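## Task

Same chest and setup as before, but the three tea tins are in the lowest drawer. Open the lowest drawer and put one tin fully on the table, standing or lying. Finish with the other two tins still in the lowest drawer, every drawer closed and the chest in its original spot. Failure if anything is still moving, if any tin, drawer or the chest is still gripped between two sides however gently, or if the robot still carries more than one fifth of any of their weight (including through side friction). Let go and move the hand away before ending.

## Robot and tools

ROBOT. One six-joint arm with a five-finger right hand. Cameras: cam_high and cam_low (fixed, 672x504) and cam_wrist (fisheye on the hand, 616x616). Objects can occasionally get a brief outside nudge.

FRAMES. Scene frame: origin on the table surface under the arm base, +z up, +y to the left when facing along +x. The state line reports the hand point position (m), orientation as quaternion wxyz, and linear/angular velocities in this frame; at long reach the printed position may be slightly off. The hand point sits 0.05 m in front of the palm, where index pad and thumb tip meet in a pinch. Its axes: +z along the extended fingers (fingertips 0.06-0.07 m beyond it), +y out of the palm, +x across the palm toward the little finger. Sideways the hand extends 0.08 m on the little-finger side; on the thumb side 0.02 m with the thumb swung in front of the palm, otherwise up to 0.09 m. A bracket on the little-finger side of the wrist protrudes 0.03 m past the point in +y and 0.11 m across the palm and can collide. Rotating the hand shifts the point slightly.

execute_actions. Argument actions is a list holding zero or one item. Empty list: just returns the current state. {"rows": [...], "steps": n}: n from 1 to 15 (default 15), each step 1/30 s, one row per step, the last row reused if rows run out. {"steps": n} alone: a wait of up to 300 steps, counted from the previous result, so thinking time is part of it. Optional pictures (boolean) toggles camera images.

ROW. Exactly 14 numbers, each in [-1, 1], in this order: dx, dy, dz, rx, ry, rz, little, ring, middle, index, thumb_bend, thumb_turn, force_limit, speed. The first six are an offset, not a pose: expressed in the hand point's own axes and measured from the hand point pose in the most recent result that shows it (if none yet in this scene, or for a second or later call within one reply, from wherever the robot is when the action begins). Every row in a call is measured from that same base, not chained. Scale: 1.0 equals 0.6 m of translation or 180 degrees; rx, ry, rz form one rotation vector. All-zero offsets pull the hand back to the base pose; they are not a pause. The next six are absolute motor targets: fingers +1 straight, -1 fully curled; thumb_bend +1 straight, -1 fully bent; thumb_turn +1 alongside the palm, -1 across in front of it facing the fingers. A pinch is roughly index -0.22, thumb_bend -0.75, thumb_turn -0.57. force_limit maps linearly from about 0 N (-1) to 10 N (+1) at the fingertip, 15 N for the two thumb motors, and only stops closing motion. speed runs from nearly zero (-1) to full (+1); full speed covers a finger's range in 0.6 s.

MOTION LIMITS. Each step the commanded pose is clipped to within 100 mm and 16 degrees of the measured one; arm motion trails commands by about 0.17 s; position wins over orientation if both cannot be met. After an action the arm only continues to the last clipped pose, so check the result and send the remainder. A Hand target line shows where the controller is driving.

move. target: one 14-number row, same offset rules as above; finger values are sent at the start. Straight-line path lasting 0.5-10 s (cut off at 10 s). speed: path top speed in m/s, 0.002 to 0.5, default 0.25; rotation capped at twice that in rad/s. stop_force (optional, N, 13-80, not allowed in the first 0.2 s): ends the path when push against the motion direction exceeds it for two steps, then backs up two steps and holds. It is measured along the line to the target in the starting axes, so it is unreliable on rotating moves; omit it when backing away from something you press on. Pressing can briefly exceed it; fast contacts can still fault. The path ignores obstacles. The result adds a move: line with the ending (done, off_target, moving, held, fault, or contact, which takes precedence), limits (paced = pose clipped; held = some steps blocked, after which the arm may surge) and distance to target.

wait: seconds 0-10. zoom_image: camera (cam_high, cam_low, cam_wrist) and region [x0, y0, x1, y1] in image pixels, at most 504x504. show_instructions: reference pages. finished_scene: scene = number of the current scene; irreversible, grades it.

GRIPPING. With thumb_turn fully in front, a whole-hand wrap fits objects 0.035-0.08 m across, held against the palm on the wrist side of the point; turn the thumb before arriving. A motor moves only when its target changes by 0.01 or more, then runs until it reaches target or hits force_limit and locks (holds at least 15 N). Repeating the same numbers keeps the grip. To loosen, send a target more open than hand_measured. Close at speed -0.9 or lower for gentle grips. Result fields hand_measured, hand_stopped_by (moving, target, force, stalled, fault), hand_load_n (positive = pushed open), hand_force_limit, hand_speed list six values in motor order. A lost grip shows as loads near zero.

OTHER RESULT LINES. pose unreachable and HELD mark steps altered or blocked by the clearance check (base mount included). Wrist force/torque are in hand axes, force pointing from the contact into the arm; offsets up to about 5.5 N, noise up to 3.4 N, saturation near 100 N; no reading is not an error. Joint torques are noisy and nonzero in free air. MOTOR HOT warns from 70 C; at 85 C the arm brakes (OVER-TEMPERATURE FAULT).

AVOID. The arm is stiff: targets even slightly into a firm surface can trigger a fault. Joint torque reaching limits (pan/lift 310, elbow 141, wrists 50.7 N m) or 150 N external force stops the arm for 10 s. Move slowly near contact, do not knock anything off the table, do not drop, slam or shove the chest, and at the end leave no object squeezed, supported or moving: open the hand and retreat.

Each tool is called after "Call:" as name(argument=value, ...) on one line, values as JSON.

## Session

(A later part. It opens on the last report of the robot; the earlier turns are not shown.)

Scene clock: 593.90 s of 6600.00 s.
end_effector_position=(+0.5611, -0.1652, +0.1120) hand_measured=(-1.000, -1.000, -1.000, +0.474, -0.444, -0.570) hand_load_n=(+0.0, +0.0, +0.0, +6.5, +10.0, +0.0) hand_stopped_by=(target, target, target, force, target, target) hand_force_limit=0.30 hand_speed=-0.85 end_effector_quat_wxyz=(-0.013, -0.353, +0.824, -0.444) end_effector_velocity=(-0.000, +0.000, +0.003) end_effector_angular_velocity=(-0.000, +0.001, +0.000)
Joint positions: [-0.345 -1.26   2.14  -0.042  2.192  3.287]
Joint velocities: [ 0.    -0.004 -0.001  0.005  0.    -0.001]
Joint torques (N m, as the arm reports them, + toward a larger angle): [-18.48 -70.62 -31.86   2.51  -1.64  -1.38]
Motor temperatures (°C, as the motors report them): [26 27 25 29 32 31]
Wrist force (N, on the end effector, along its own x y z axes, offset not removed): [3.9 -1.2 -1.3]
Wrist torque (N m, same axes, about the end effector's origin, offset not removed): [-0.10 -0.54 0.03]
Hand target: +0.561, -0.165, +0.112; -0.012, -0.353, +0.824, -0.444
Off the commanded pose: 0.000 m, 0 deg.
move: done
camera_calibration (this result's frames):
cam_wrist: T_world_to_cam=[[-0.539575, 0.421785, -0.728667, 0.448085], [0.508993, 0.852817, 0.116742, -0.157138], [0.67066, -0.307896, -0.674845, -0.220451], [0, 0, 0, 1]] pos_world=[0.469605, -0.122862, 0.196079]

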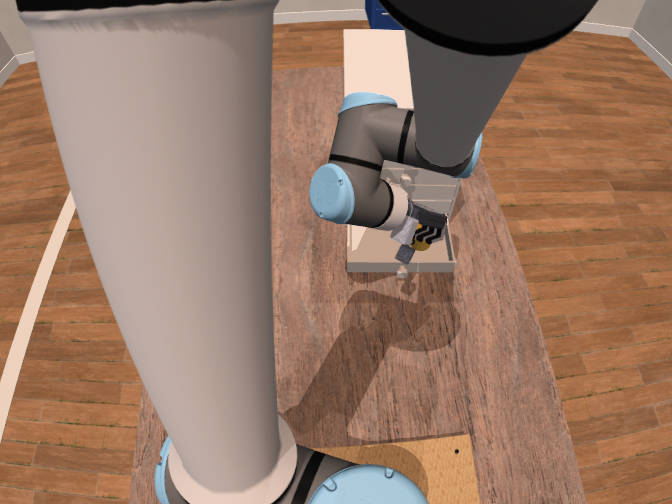

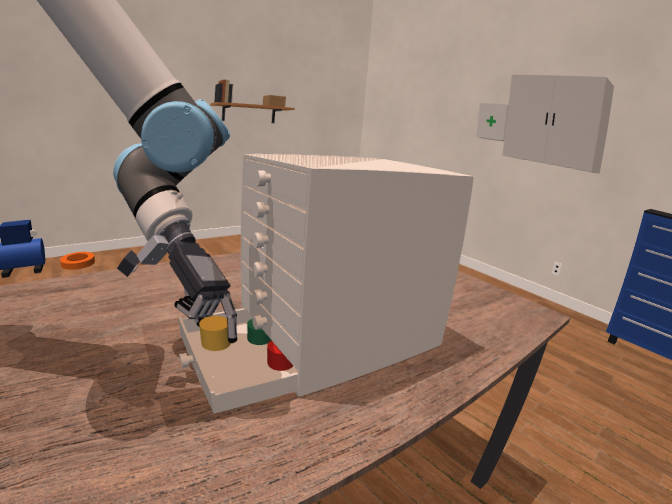

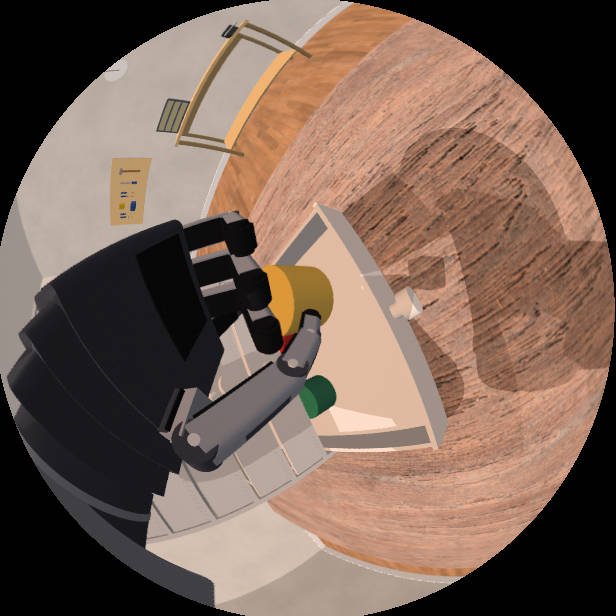

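Call:
move(target=[-0.2333,0.1725,-0.334,0,0,0,-1,-1,-1,0.25,-0.45,-0.57,0.3,-0.85], speed=0.12)

Call:
move(target=[-0.0444,0.0964,0.0809,0,0,0,-1,-1,-1,0.25,-0.45,-0.57,0.3,-0.85], speed=0.06)

Scene clock: 614.53 s of 6600.00 s.
end_effector_position=(+0.5463, +0.0993, +0.1124) hand_measured=(-1.000, -1.000, -1.000, +0.474, -0.444, -0.570) hand_load_n=(+0.0, +0.0, +0.0, +6.5, +10.0, +0.0) hand_stopped_by=(target, target, target, force, target, target) hand_force_limit=0.30 hand_speed=-0.85 end_effector_quat_wxyz=(-0.012, -0.353, +0.824, -0.444) end_effector_velocity=(+0.001, +0.003, +0.000) end_effector_angular_velocity=(+0.000, -0.002, -0.002)
Joint positions: [ 0.196 -1.097  2.005  0.392  2.465  3.943]
Joint velocities: [ 0.006  0.004 -0.005  0.009  0.002  0.013]
Joint torques (N m, as the arm reports them, + toward a larger angle): [ 20.91 -37.57 -30.37   5.16   5.15   3.05]
Motor temperatures (°C, as the motors report them): [26 27 25 29 32 31]
Wrist force (N, on the end effector, along its own x y z axes, offset not removed): [1.5 -4.8 0.3]
Wrist torque (N m, same axes, about the end effector's origin, offset not removed): [-0.62 0.01 -0.14]
Hand target: +0.546, +0.100, +0.112; -0.012, -0.353, +0.824, -0.444
Off the commanded pose: 0.001 m, 0 deg.
After step 90, 14.87 s passed at rest.
move: done
camera_calibration (this result's frames):
cam_wrist: T_world_to_cam=[[-0.539432, 0.421091, -0.729174, 0.32892], [0.508221, 0.853272, 0.116782, -0.374884], [0.67136, -0.307586, -0.67429, -0.12927], [0, 0, 0, 1]] pos_world=[0.45474, 0.141611, 0.196455]

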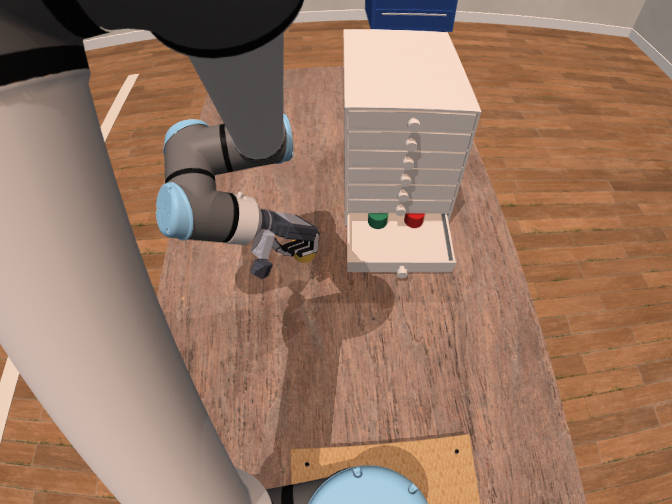

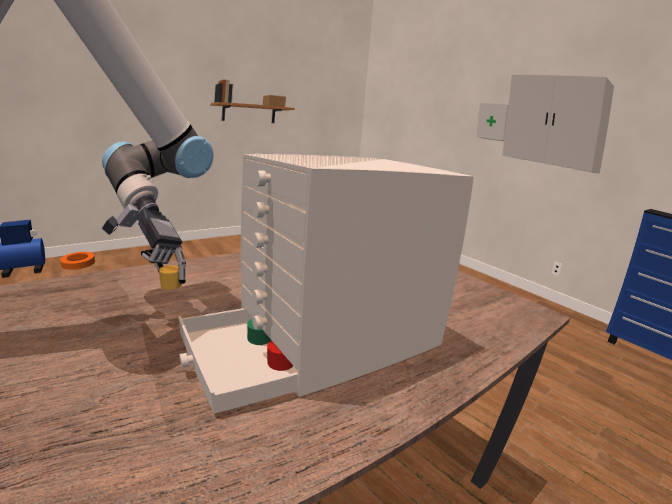

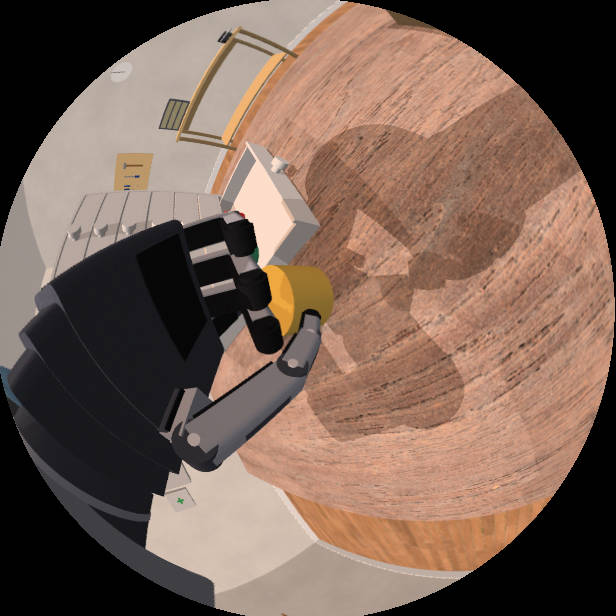

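Scene clock: 616.33 s of 6600.00 s.
end_effector_position=(+0.5463, +0.0994, +0.0327) hand_measured=(-1.000, -1.000, -1.000, +0.474, -0.444, -0.570) hand_load_n=(+0.0, +0.0, +0.0, +6.5, +10.0, +0.0) hand_stopped_by=(target, target, target, force, target, target) hand_force_limit=0.30 hand_speed=-0.85 end_effector_quat_wxyz=(-0.012, -0.353, +0.824, -0.444) end_effector_velocity=(-0.001, -0.000, -0.003) end_effector_angular_velocity=(-0.000, +0.002, +0.001)
Joint positions: [ 0.196 -0.978  2.018  0.259  2.465  3.943]
Joint velocities: [-0.     0.004  0.001 -0.004 -0.    -0.001]
Joint torques (N m, as the arm reports them, + toward a larger angle): [-20.16 -45.82 -11.11   1.15  -1.14  -2.23]
Motor temperatures (°C, as the motors report them): [26 27 25 29 32 31]
Wrist force (N, on the end effector, along its own x y z axes, offset not removed): [0.9 -6.5 2.0]
Wrist torque (N m, same axes, about the end effector's origin, offset not removed): [-0.92 -0.08 -0.12]
Hand target: +0.546, +0.099, +0.032; -0.012, -0.353, +0.824, -0.444
Off the commanded pose: 0.000 m, 0 deg.
move: done
camera_calibration (this result's frames):
cam_wrist: T_world_to_cam=[[-0.539429, 0.421104, -0.729169, 0.270758], [0.508233, 0.853264, 0.116786, -0.365622], [0.671353, -0.30759, -0.674295, -0.183007], [0, 0, 0, 1]] pos_world=[0.454738, 0.141664, 0.116727]

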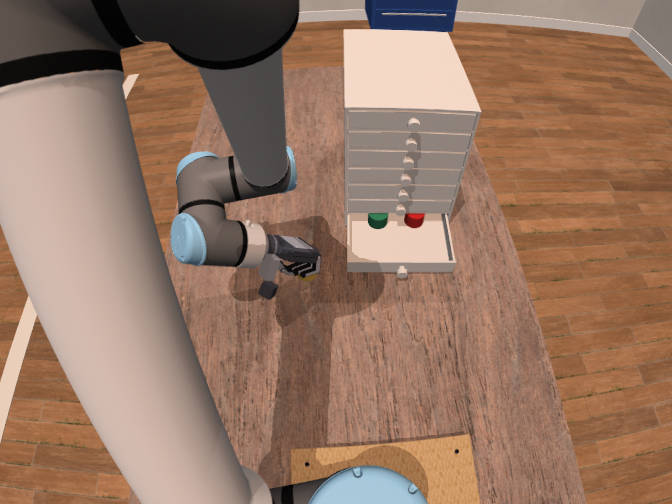

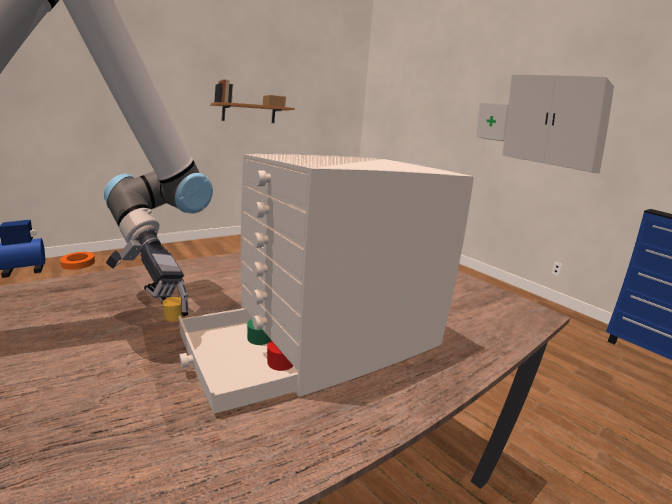

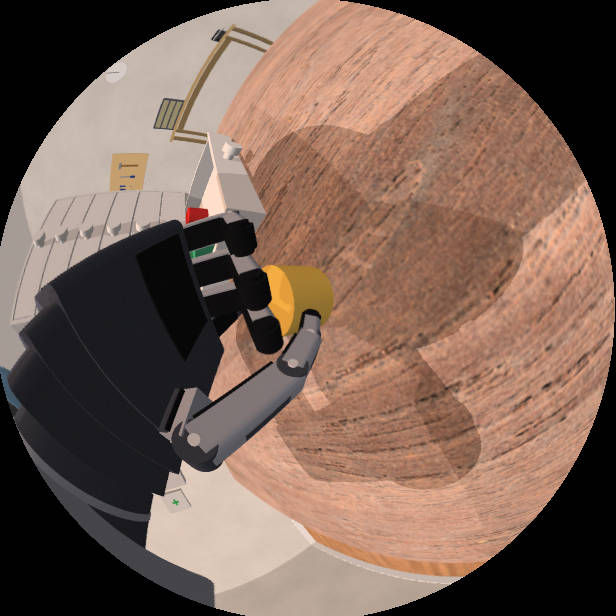

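Slowly down to contact (target z≈0.021).

Call:
move(target=[-0.0067,0.0145,0.0121,0,0,0,-1,-1,-1,0.25,-0.45,-0.57,0.3,-0.85], speed=0.004, stop_force=13)

Scene clock: 621.50 s of 6600.00 s.
end_effector_position=(+0.5464, +0.0994, +0.0299) hand_measured=(-1.000, -1.000, -1.000, +0.474, -0.444, -0.570) hand_load_n=(+0.0, +0.0, +0.0, +10.5, +6.5, -1.0) hand_stopped_by=(target, target, target, force, target, target) hand_force_limit=0.30 hand_speed=-0.85 end_effector_quat_wxyz=(-0.012, -0.353, +0.824, -0.444) end_effector_velocity=(-0.000, +0.000, +0.001) end_effector_angular_velocity=(+0.000, +0.000, -0.000)
Joint positions: [ 0.196 -0.974  2.018  0.255  2.465  3.943]
Joint velocities: [ 0.    -0.001  0.     0.001 -0.     0.001]
Joint torques (N m, as the arm reports them, + toward a larger angle): [-17.86 -71.19  -9.01   4.47  -0.61  -1.27]
Motor temperatures (°C, as the motors report them): [26 27 25 29 32 31]
Wrist force (N, on the end effector, along its own x y z axes, offset not removed): [2.5 -10.7 -12.0]
Wrist torque (N m, same axes, about the end effector's origin, offset not removed): [1.12 0.75 0.07]
Hand target: +0.546, +0.099, +0.030; -0.012, -0.353, +0.824, -0.444
Off the commanded pose: 0.009 m, 0 deg.
After step 90, 1.20 s passed at rest.
move: contact
camera_calibration (this result's frames):
cam_wrist: T_world_to_cam=[[-0.53945, 0.421091, -0.729161, 0.268757], [0.508226, 0.853271, 0.116768, -0.365311], [0.671342, -0.307588, -0.674306, -0.184885], [0, 0, 0, 1]] pos_world=[0.454762, 0.14167, 0.113954]

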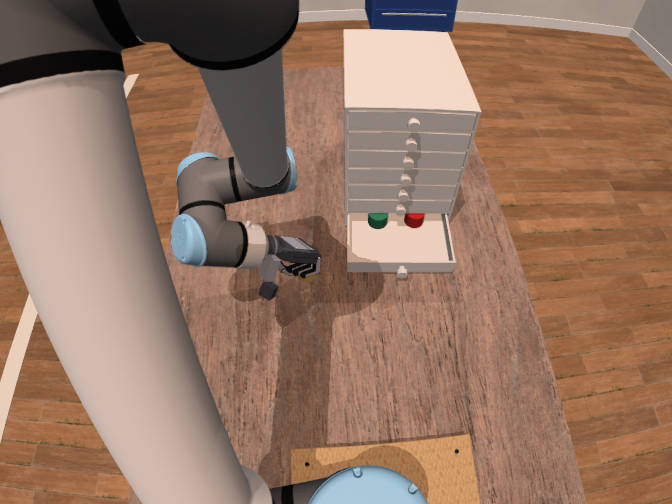

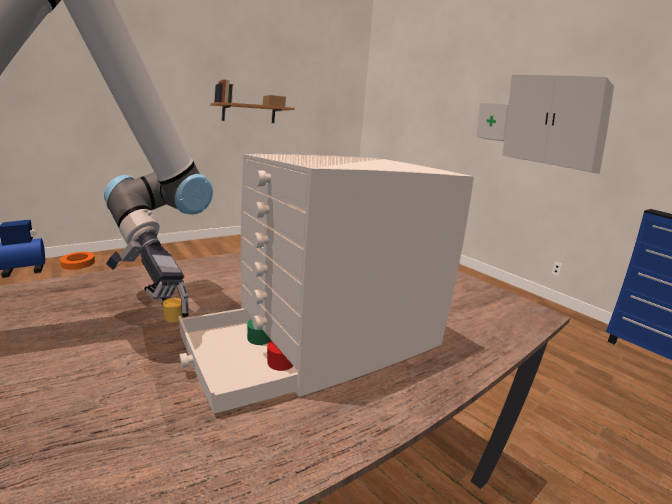

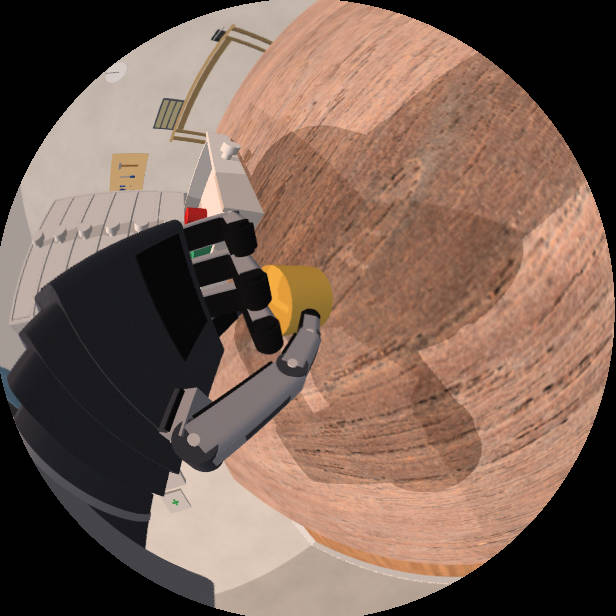

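Contact. Release and lift.

Call:
move(target=[0.0008,-0.0018,-0.0015,0,0,0,-1,-1,-1,0.78,-0.38,-0.57,0.3,-0.3], speed=0.005)

Call:
move(target=[0.0555,-0.1205,-0.1012,0,0,0,-1,-1,-1,0.78,-0.38,-0.57,0.3,-0.3], speed=0.08)

Scene clock: 627.43 s of 6600.00 s.
end_effector_position=(+0.5463, +0.0994, +0.0313) hand_measured=(-1.000, -1.000, -1.000, +0.780, -0.380, -0.570) hand_load_n=(+0.0, +0.0, +0.0, +0.0, +0.0, +0.0) hand_stopped_by=(target, target, target, target, target, target) hand_force_limit=0.30 hand_speed=-0.30 end_effector_quat_wxyz=(-0.012, -0.353, +0.824, -0.444) end_effector_velocity=(-0.000, -0.000, +0.001) end_effector_angular_velocity=(-0.001, +0.002, +0.001)
Joint positions: [ 0.196 -0.976  2.018  0.257  2.465  3.943]
Joint velocities: [-0.    -0.001  0.     0.002  0.    -0.002]
Joint torques (N m, as the arm reports them, + toward a larger angle): [-14.07 -84.15 -21.85   5.46  -0.55  -1.45]
Motor temperatures (°C, as the motors report them): [26 27 25 29 32 31]
Wrist force (N, on the end effector, along its own x y z axes, offset not removed): [2.3 -6.1 -0.6]
Wrist torque (N m, same axes, about the end effector's origin, offset not removed): [-0.88 -0.20 -0.20]
Hand target: +0.546, +0.099, +0.031; -0.012, -0.353, +0.824, -0.444
Off the commanded pose: 0.000 m, 0 deg.
After step 90, 2.23 s passed at rest.
move: done
camera_calibration (this result's frames):
cam_wrist: T_world_to_cam=[[-0.539517, 0.421079, -0.729118, 0.269781], [0.508236, 0.853273, 0.116708, -0.365442], [0.67128, -0.307598, -0.674364, -0.183887], [0, 0, 0, 1]] pos_world=[0.454722, 0.14166, 0.115346]

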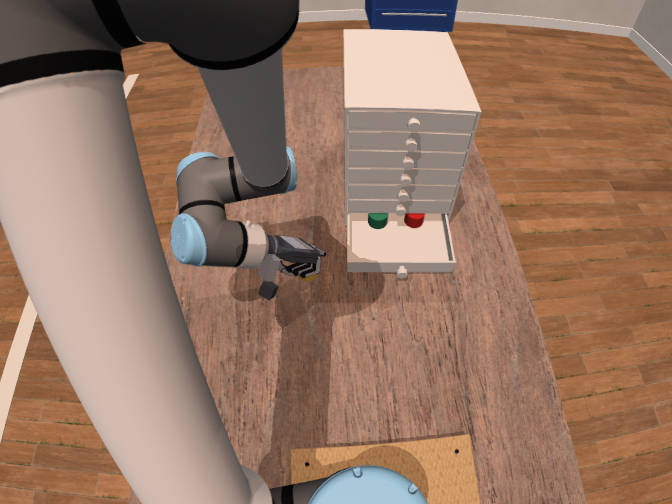

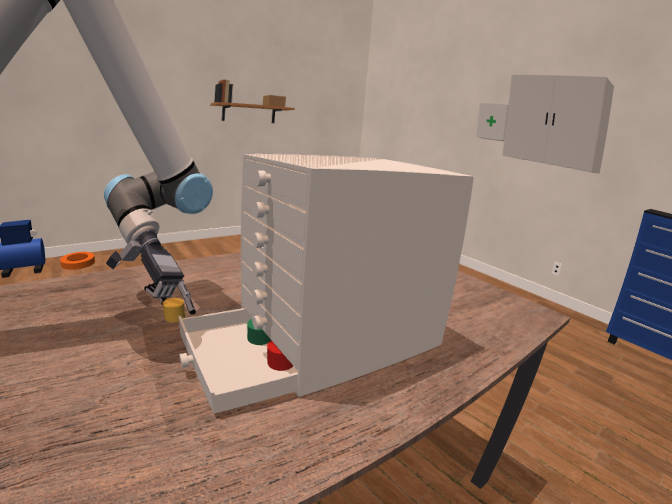

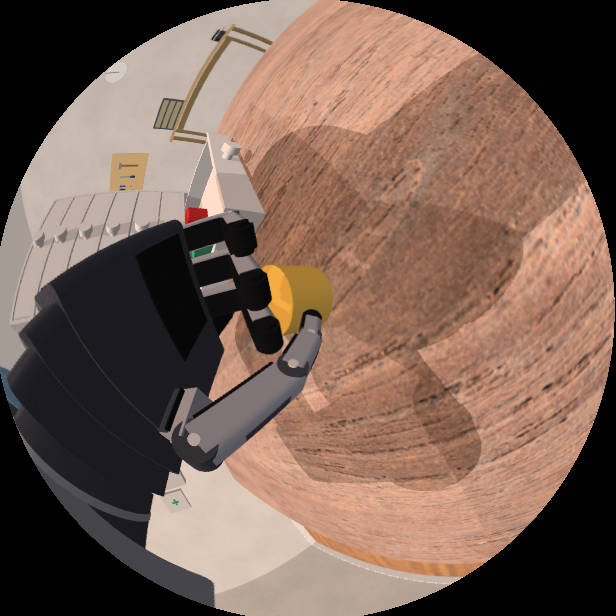

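Scene clock: 629.20 s of 6600.00 s.
end_effector_position=(+0.5463, +0.0993, +0.1311) hand_measured=(-1.000, -1.000, -1.000, +0.780, -0.380, -0.570) hand_load_n=(+0.0, +0.0, +0.0, +0.0, +0.0, +0.0) hand_stopped_by=(target, target, target, target, target, target) hand_force_limit=0.30 hand_speed=-0.30 end_effector_quat_wxyz=(-0.012, -0.353, +0.824, -0.444) end_effector_velocity=(-0.000, -0.000, +0.003) end_effector_angular_velocity=(-0.001, +0.002, +0.000)
Joint positions: [ 0.197 -1.123  1.999  0.424  2.465  3.943]
Joint velocities: [ 0.    -0.003 -0.001  0.006  0.001 -0.   ]
Joint torques (N m, as the arm reports them, + toward a larger angle): [ 19.9  -79.89 -29.47   5.83   4.26   3.  ]
Motor temperatures (°C, as the motors report them): [26 27 25 29 32 31]
Wrist force (N, on the end effector, along its own x y z axes, offset not removed): [-3.2 -7.0 0.0]
Wrist torque (N m, same axes, about the end effector's origin, offset not removed): [-0.91 0.77 -0.62]
Hand target: +0.546, +0.099, +0.131; -0.012, -0.353, +0.824, -0.444
Off the commanded pose: 0.000 m, 0 deg.
move: done
camera_calibration (this result's frames):
cam_wrist: T_world_to_cam=[[-0.539525, 0.421066, -0.72912, 0.342537], [0.508217, 0.853285, 0.116708, -0.377044], [0.671289, -0.307585, -0.674361, -0.116616], [0, 0, 0, 1]] pos_world=[0.45471, 0.141626, 0.215114]

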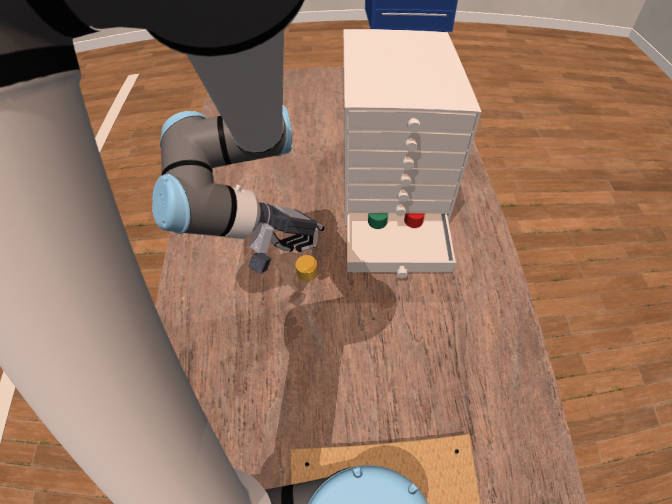

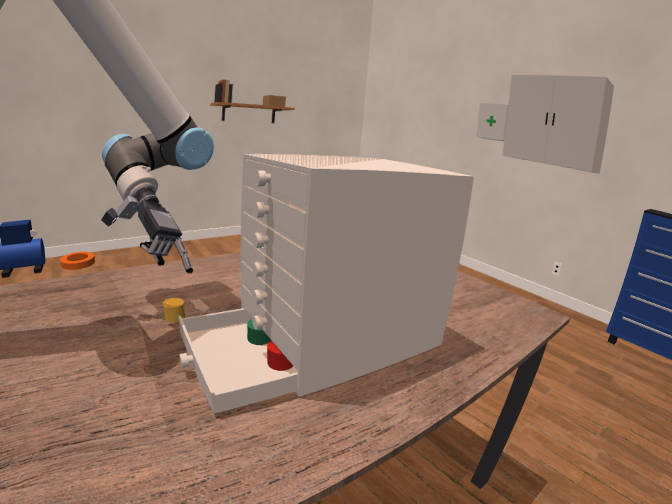

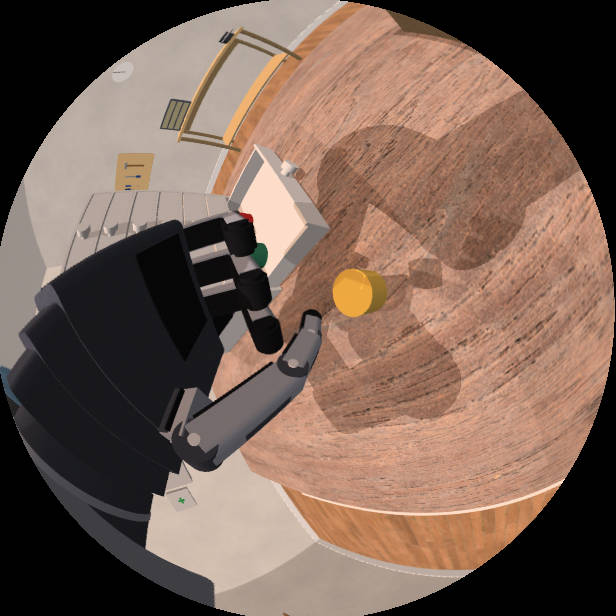

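Call:
move(target=[0.3008,-0.0783,0.179,0.0929,-0.2714,-0.1728,-1,-1,-1,1,-0.7,-0.57,0.3,0], speed=0.2)

Scene clock: 657.50 s of 6600.00 s.
end_effector_position=(+0.4702, -0.0995, +0.1594) hand_measured=(-1.000, -1.000, -1.000, +1.000, -0.700, -0.570) hand_load_n=(+0.0, +0.0, +0.0, +0.0, +0.0, +0.0) hand_stopped_by=(target, target, target, target, target, target) hand_force_limit=0.30 hand_speed=0.00 end_effector_quat_wxyz=(-0.258, +0.700, -0.565, +0.351) end_effector_velocity=(-0.001, -0.001, -0.001) end_effector_angular_velocity=(+0.005, +0.001, +0.015)
Joint positions: [-0.892 -1.61   2.448  0.045  0.922  2.248]
Joint velocities: [-0.013  0.008 -0.001  0.013 -0.019 -0.026]
Joint torques (N m, as the arm reports them, + toward a larger angle): [-27.04  -8.34 -34.33   3.21  -3.17  -2.71]
Motor temperatures (°C, as the motors report them): [26 27 25 29 32 31]
Wrist force (N, on the end effector, along its own x y z axes, offset not removed): [-1.3 -0.6 -3.3]
Wrist torque (N m, same axes, about the end effector's origin, offset not removed): [-0.13 0.67 -0.36]
Hand target: +0.470, -0.100, +0.159; -0.259, +0.701, -0.565, +0.351
Off the commanded pose: 0.001 m, 0 deg.
After step 90, 22.03 s passed at rest.
move: done
camera_calibration (this result's frames):
cam_wrist: T_world_to_cam=[[-0.638692, -0.150159, -0.754669, 0.399709], [-0.479058, 0.845104, 0.237283, 0.272181], [0.602143, 0.513081, -0.611696, -0.00340282], [0, 0, 0, 1]] pos_world=[0.38773, -0.168255, 0.234983]

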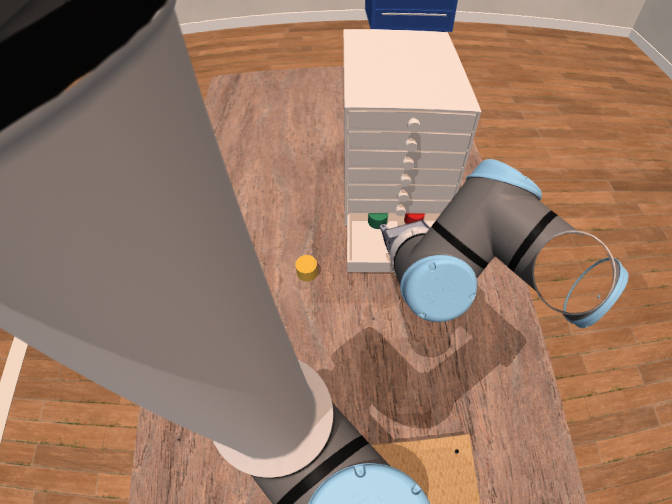

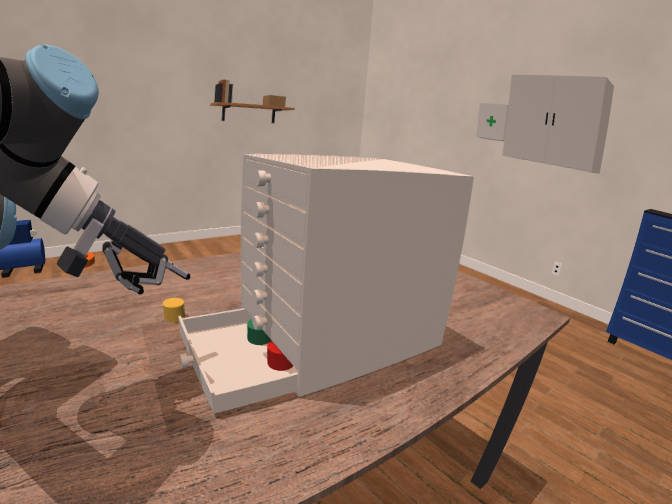

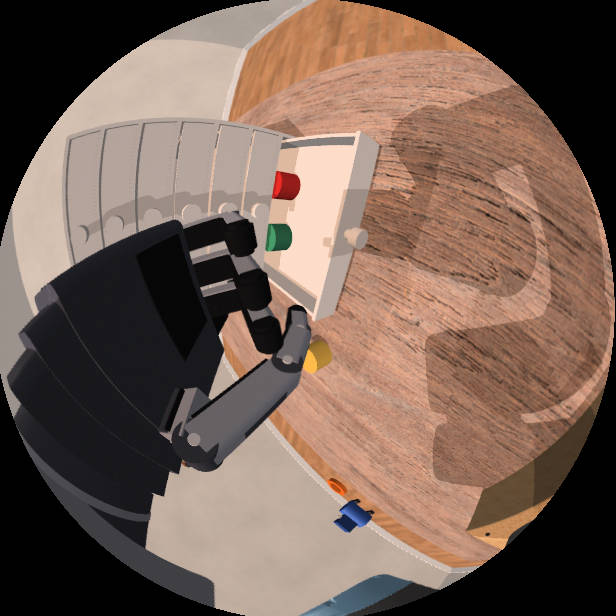

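Call:
move(target=[0.113,0.1384,0.0264,0,0,0,-1,-1,-1,1,-0.7,-0.57,0.3,0], speed=0.15)

Call:
move(target=[-0.0183,0.0697,0.0568,0,0,0,-1,-1,-1,1,-0.7,-0.57,0.3,0], speed=0.04, stop_force=15)

Call:
zoom_image(camera="cam_low", region=[40,240,340,440])

Scene clock: 670.83 s of 6600.00 s.
end_effector_position=(+0.4399, -0.1847, +0.1003) hand_measured=(-1.000, -1.000, -1.000, +1.000, -0.700, -0.570) hand_load_n=(+0.0, +0.0, +0.0, +0.0, +0.0, +0.0) hand_stopped_by=(target, target, target, target, target, target) hand_force_limit=0.30 hand_speed=0.00 end_effector_quat_wxyz=(-0.258, +0.700, -0.565, +0.351) end_effector_velocity=(-0.001, -0.002, -0.002) end_effector_angular_velocity=(+0.001, -0.000, +0.001)
Joint positions: [-1.144 -1.408  2.454  0.021  0.78   1.971]
Joint velocities: [-0.006  0.008 -0.001 -0.    -0.004 -0.008]
Joint torques (N m, as the arm reports them, + toward a larger angle): [-22.08 -15.43 -25.26   2.76  -4.78  -1.98]
Motor temperatures (°C, as the motors report them): [26 27 25 29 32 31]
Wrist force (N, on the end effector, along its own x y z axes, offset not removed): [5.0 6.2 2.6]
Wrist torque (N m, same axes, about the end effector's origin, offset not removed): [0.76 -0.53 0.37]
Hand target: +0.440, -0.185, +0.100; -0.258, +0.700, -0.565, +0.351
Off the commanded pose: 0.000 m, 0 deg.
After step 90, 9.00 s passed at rest.
move: done
camera_calibration (this result's frames):
cam_wrist: T_world_to_cam=[[-0.638871, -0.150156, -0.754518, 0.323113], [-0.479003, 0.845101, 0.237402, 0.34365], [0.601997, 0.513086, -0.611835, 0.0224841], [0, 0, 0, 1]] pos_world=[0.357501, -0.253438, 0.175968]

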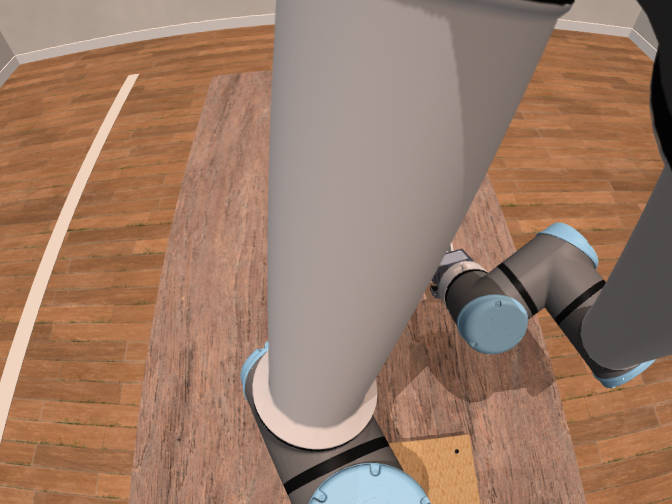

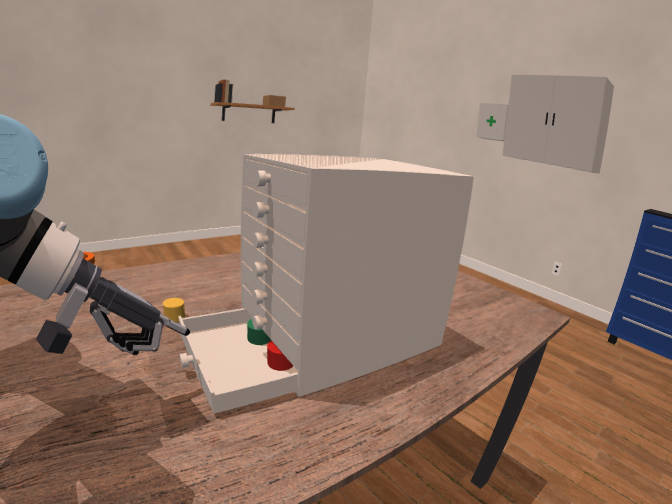

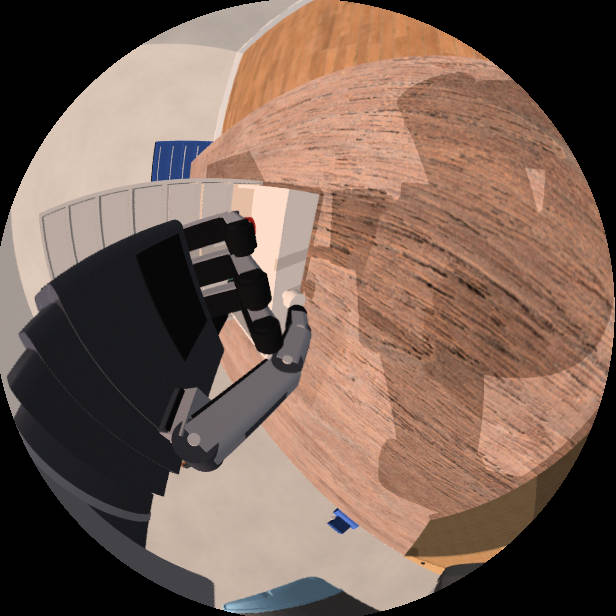

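Scene clock: 672.60 s of 6600.00 s.
end_effector_position=(+0.4399, -0.1848, +0.0457) hand_measured=(-1.000, -1.000, -1.000, +1.000, -0.700, -0.570) hand_load_n=(+0.0, +0.0, +0.0, +0.0, +0.0, +0.0) hand_stopped_by=(target, target, target, target, target, target) hand_force_limit=0.30 hand_speed=0.00 end_effector_quat_wxyz=(-0.258, +0.700, -0.565, +0.351) end_effector_velocity=(-0.000, -0.000, -0.003) end_effector_angular_velocity=(-0.001, +0.001, +0.000)
Joint positions: [-1.143 -1.28   2.474 -0.128  0.78   1.972]
Joint velocities: [ 0.001  0.008  0.001 -0.009  0.001 -0.   ]
Joint torques (N m, as the arm reports them, + toward a larger angle): [ 18.09 -12.06  -7.35   0.63   1.74   3.34]
Motor temperatures (°C, as the motors report them): [26 27 25 29 32 31]
Wrist force (N, on the end effector, along its own x y z axes, offset not removed): [2.5 3.0 -0.3]
Wrist torque (N m, same axes, about the end effector's origin, offset not removed): [0.69 -0.31 -0.03]
Hand target: +0.440, -0.185, +0.045; -0.258, +0.700, -0.565, +0.351
Off the commanded pose: 0.000 m, 0 deg.
move: done
camera_calibration (this result's frames):
cam_wrist: T_world_to_cam=[[-0.638885, -0.150161, -0.754505, 0.281872], [-0.479012, 0.845091, 0.237419, 0.356709], [0.601975, 0.513101, -0.611845, -0.0108776], [0, 0, 0, 1]] pos_world=[0.3575, -0.253544, 0.121329]

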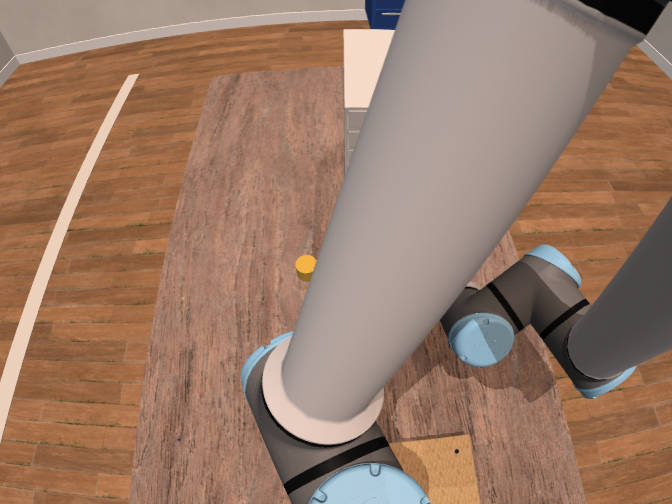

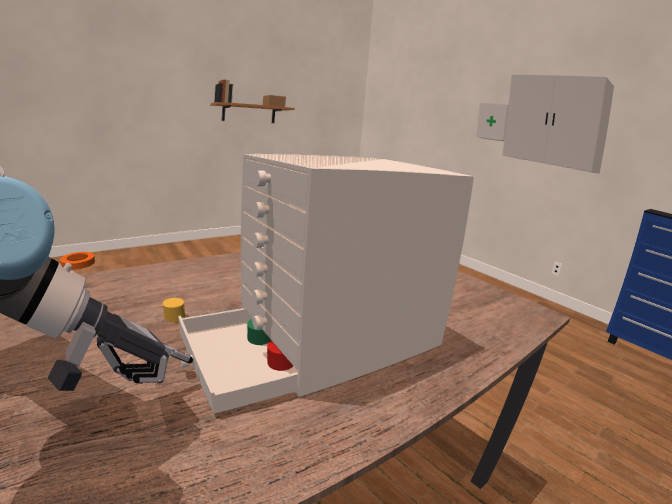

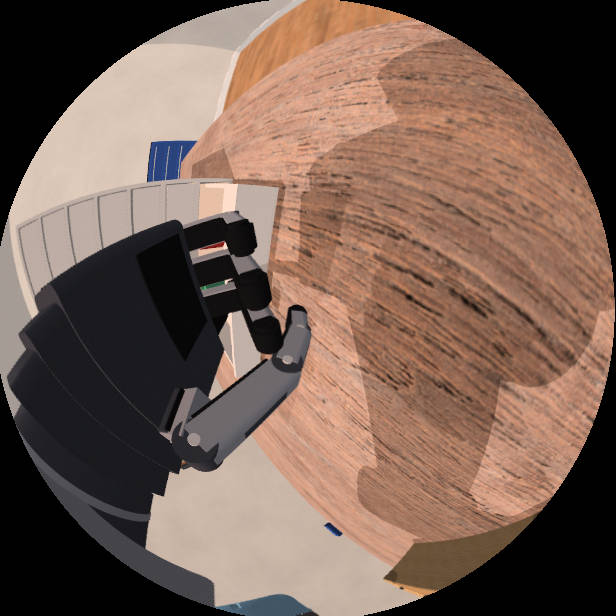

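Region (40, 240, 340, 440) of cam_low's 672x504 image, scaled by 1.680, with more detail than that image has.

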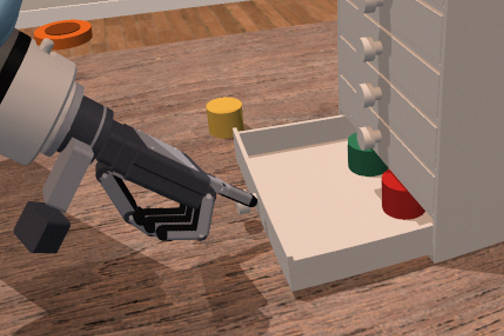

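Call:
move(target=[0.0126,-0.0393,0.0524,0,0,0,-1,-1,-1,1,-0.7,-0.57,0.3,0], speed=0.015, stop_force=15)

Call:
zoom_image(camera="cam_low", region=[40,240,340,440])

Scene clock: 685.20 s of 6600.00 s.
end_effector_position=(+0.4794, -0.1879, +0.0457) hand_measured=(-1.000, -1.000, -1.000, +1.000, -0.700, -0.570) hand_load_n=(+0.0, +0.0, +0.0, -1.0, +0.0, +0.0) hand_stopped_by=(target, target, target, target, target, target) hand_force_limit=0.30 hand_speed=0.00 end_effector_quat_wxyz=(-0.258, +0.700, -0.565, +0.351) end_effector_velocity=(+0.003, +0.000, -0.000) end_effector_angular_velocity=(-0.000, +0.000, +0.001)
Joint positions: [-1.03  -1.268  2.41  -0.168  0.84   2.105]
Joint velocities: [ 0.008  0.001 -0.005 -0.002  0.005  0.008]
Joint torques (N m, as the arm reports them, + toward a larger angle): [ 20.12 -20.19 -21.5   -0.36   1.83   3.36]
Motor temperatures (°C, as the motors report them): [26 27 25 29 32 31]
Wrist force (N, on the end effector, along its own x y z axes, offset not removed): [-2.0 2.6 -3.3]
Wrist torque (N m, same axes, about the end effector's origin, offset not removed): [0.58 0.80 -0.22]
Hand target: +0.480, -0.188, +0.046; -0.258, +0.700, -0.565, +0.351
Off the commanded pose: 0.000 m, 0 deg.
After step 90, 6.67 s passed at rest.
move: done
camera_calibration (this result's frames):
cam_wrist: T_world_to_cam=[[-0.638793, -0.150183, -0.754578, 0.306613], [-0.478994, 0.845139, 0.237288, 0.378231], [0.602087, 0.513016, -0.611805, -0.0331507], [0, 0, 0, 1]] pos_world=[0.396992, -0.256602, 0.121332]

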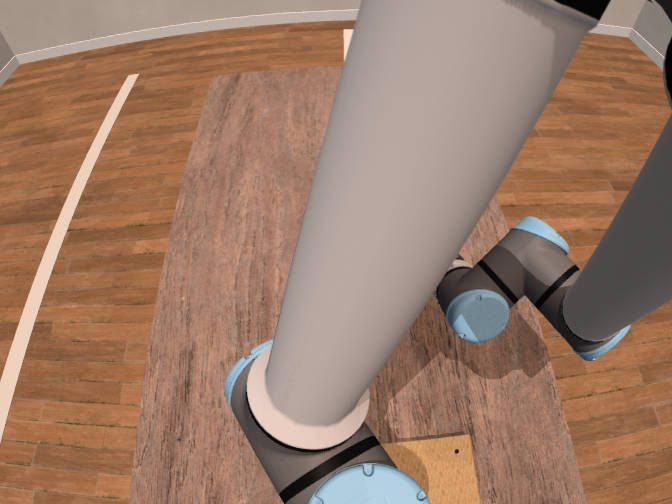

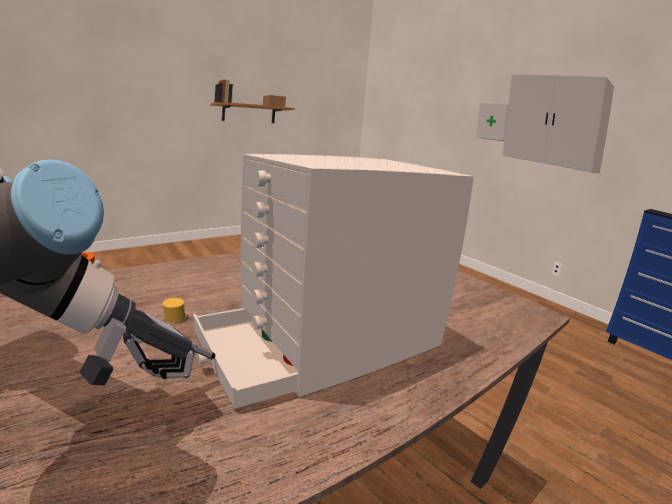

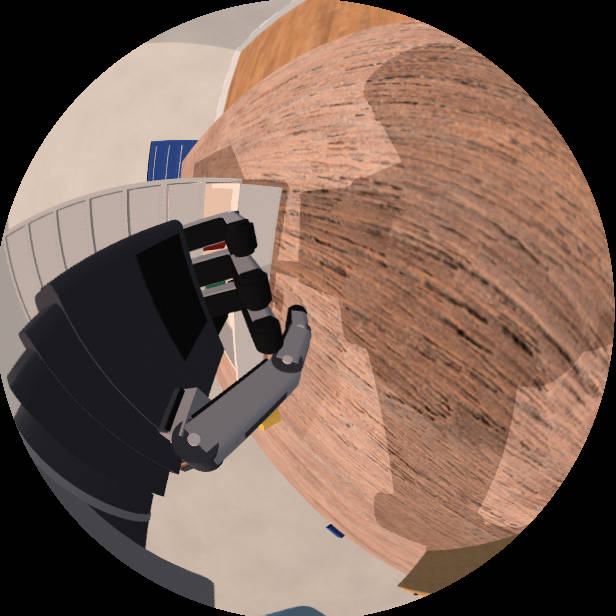

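Region (40, 240, 340, 440) of cam_low's 672x504 image, scaled by 1.680, with more detail than that image has.

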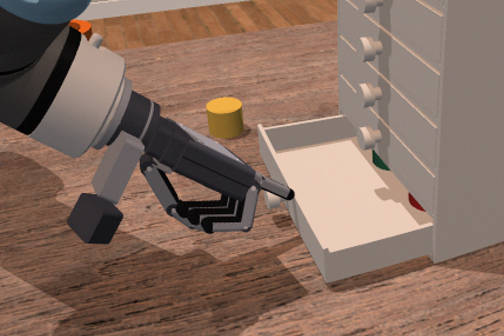

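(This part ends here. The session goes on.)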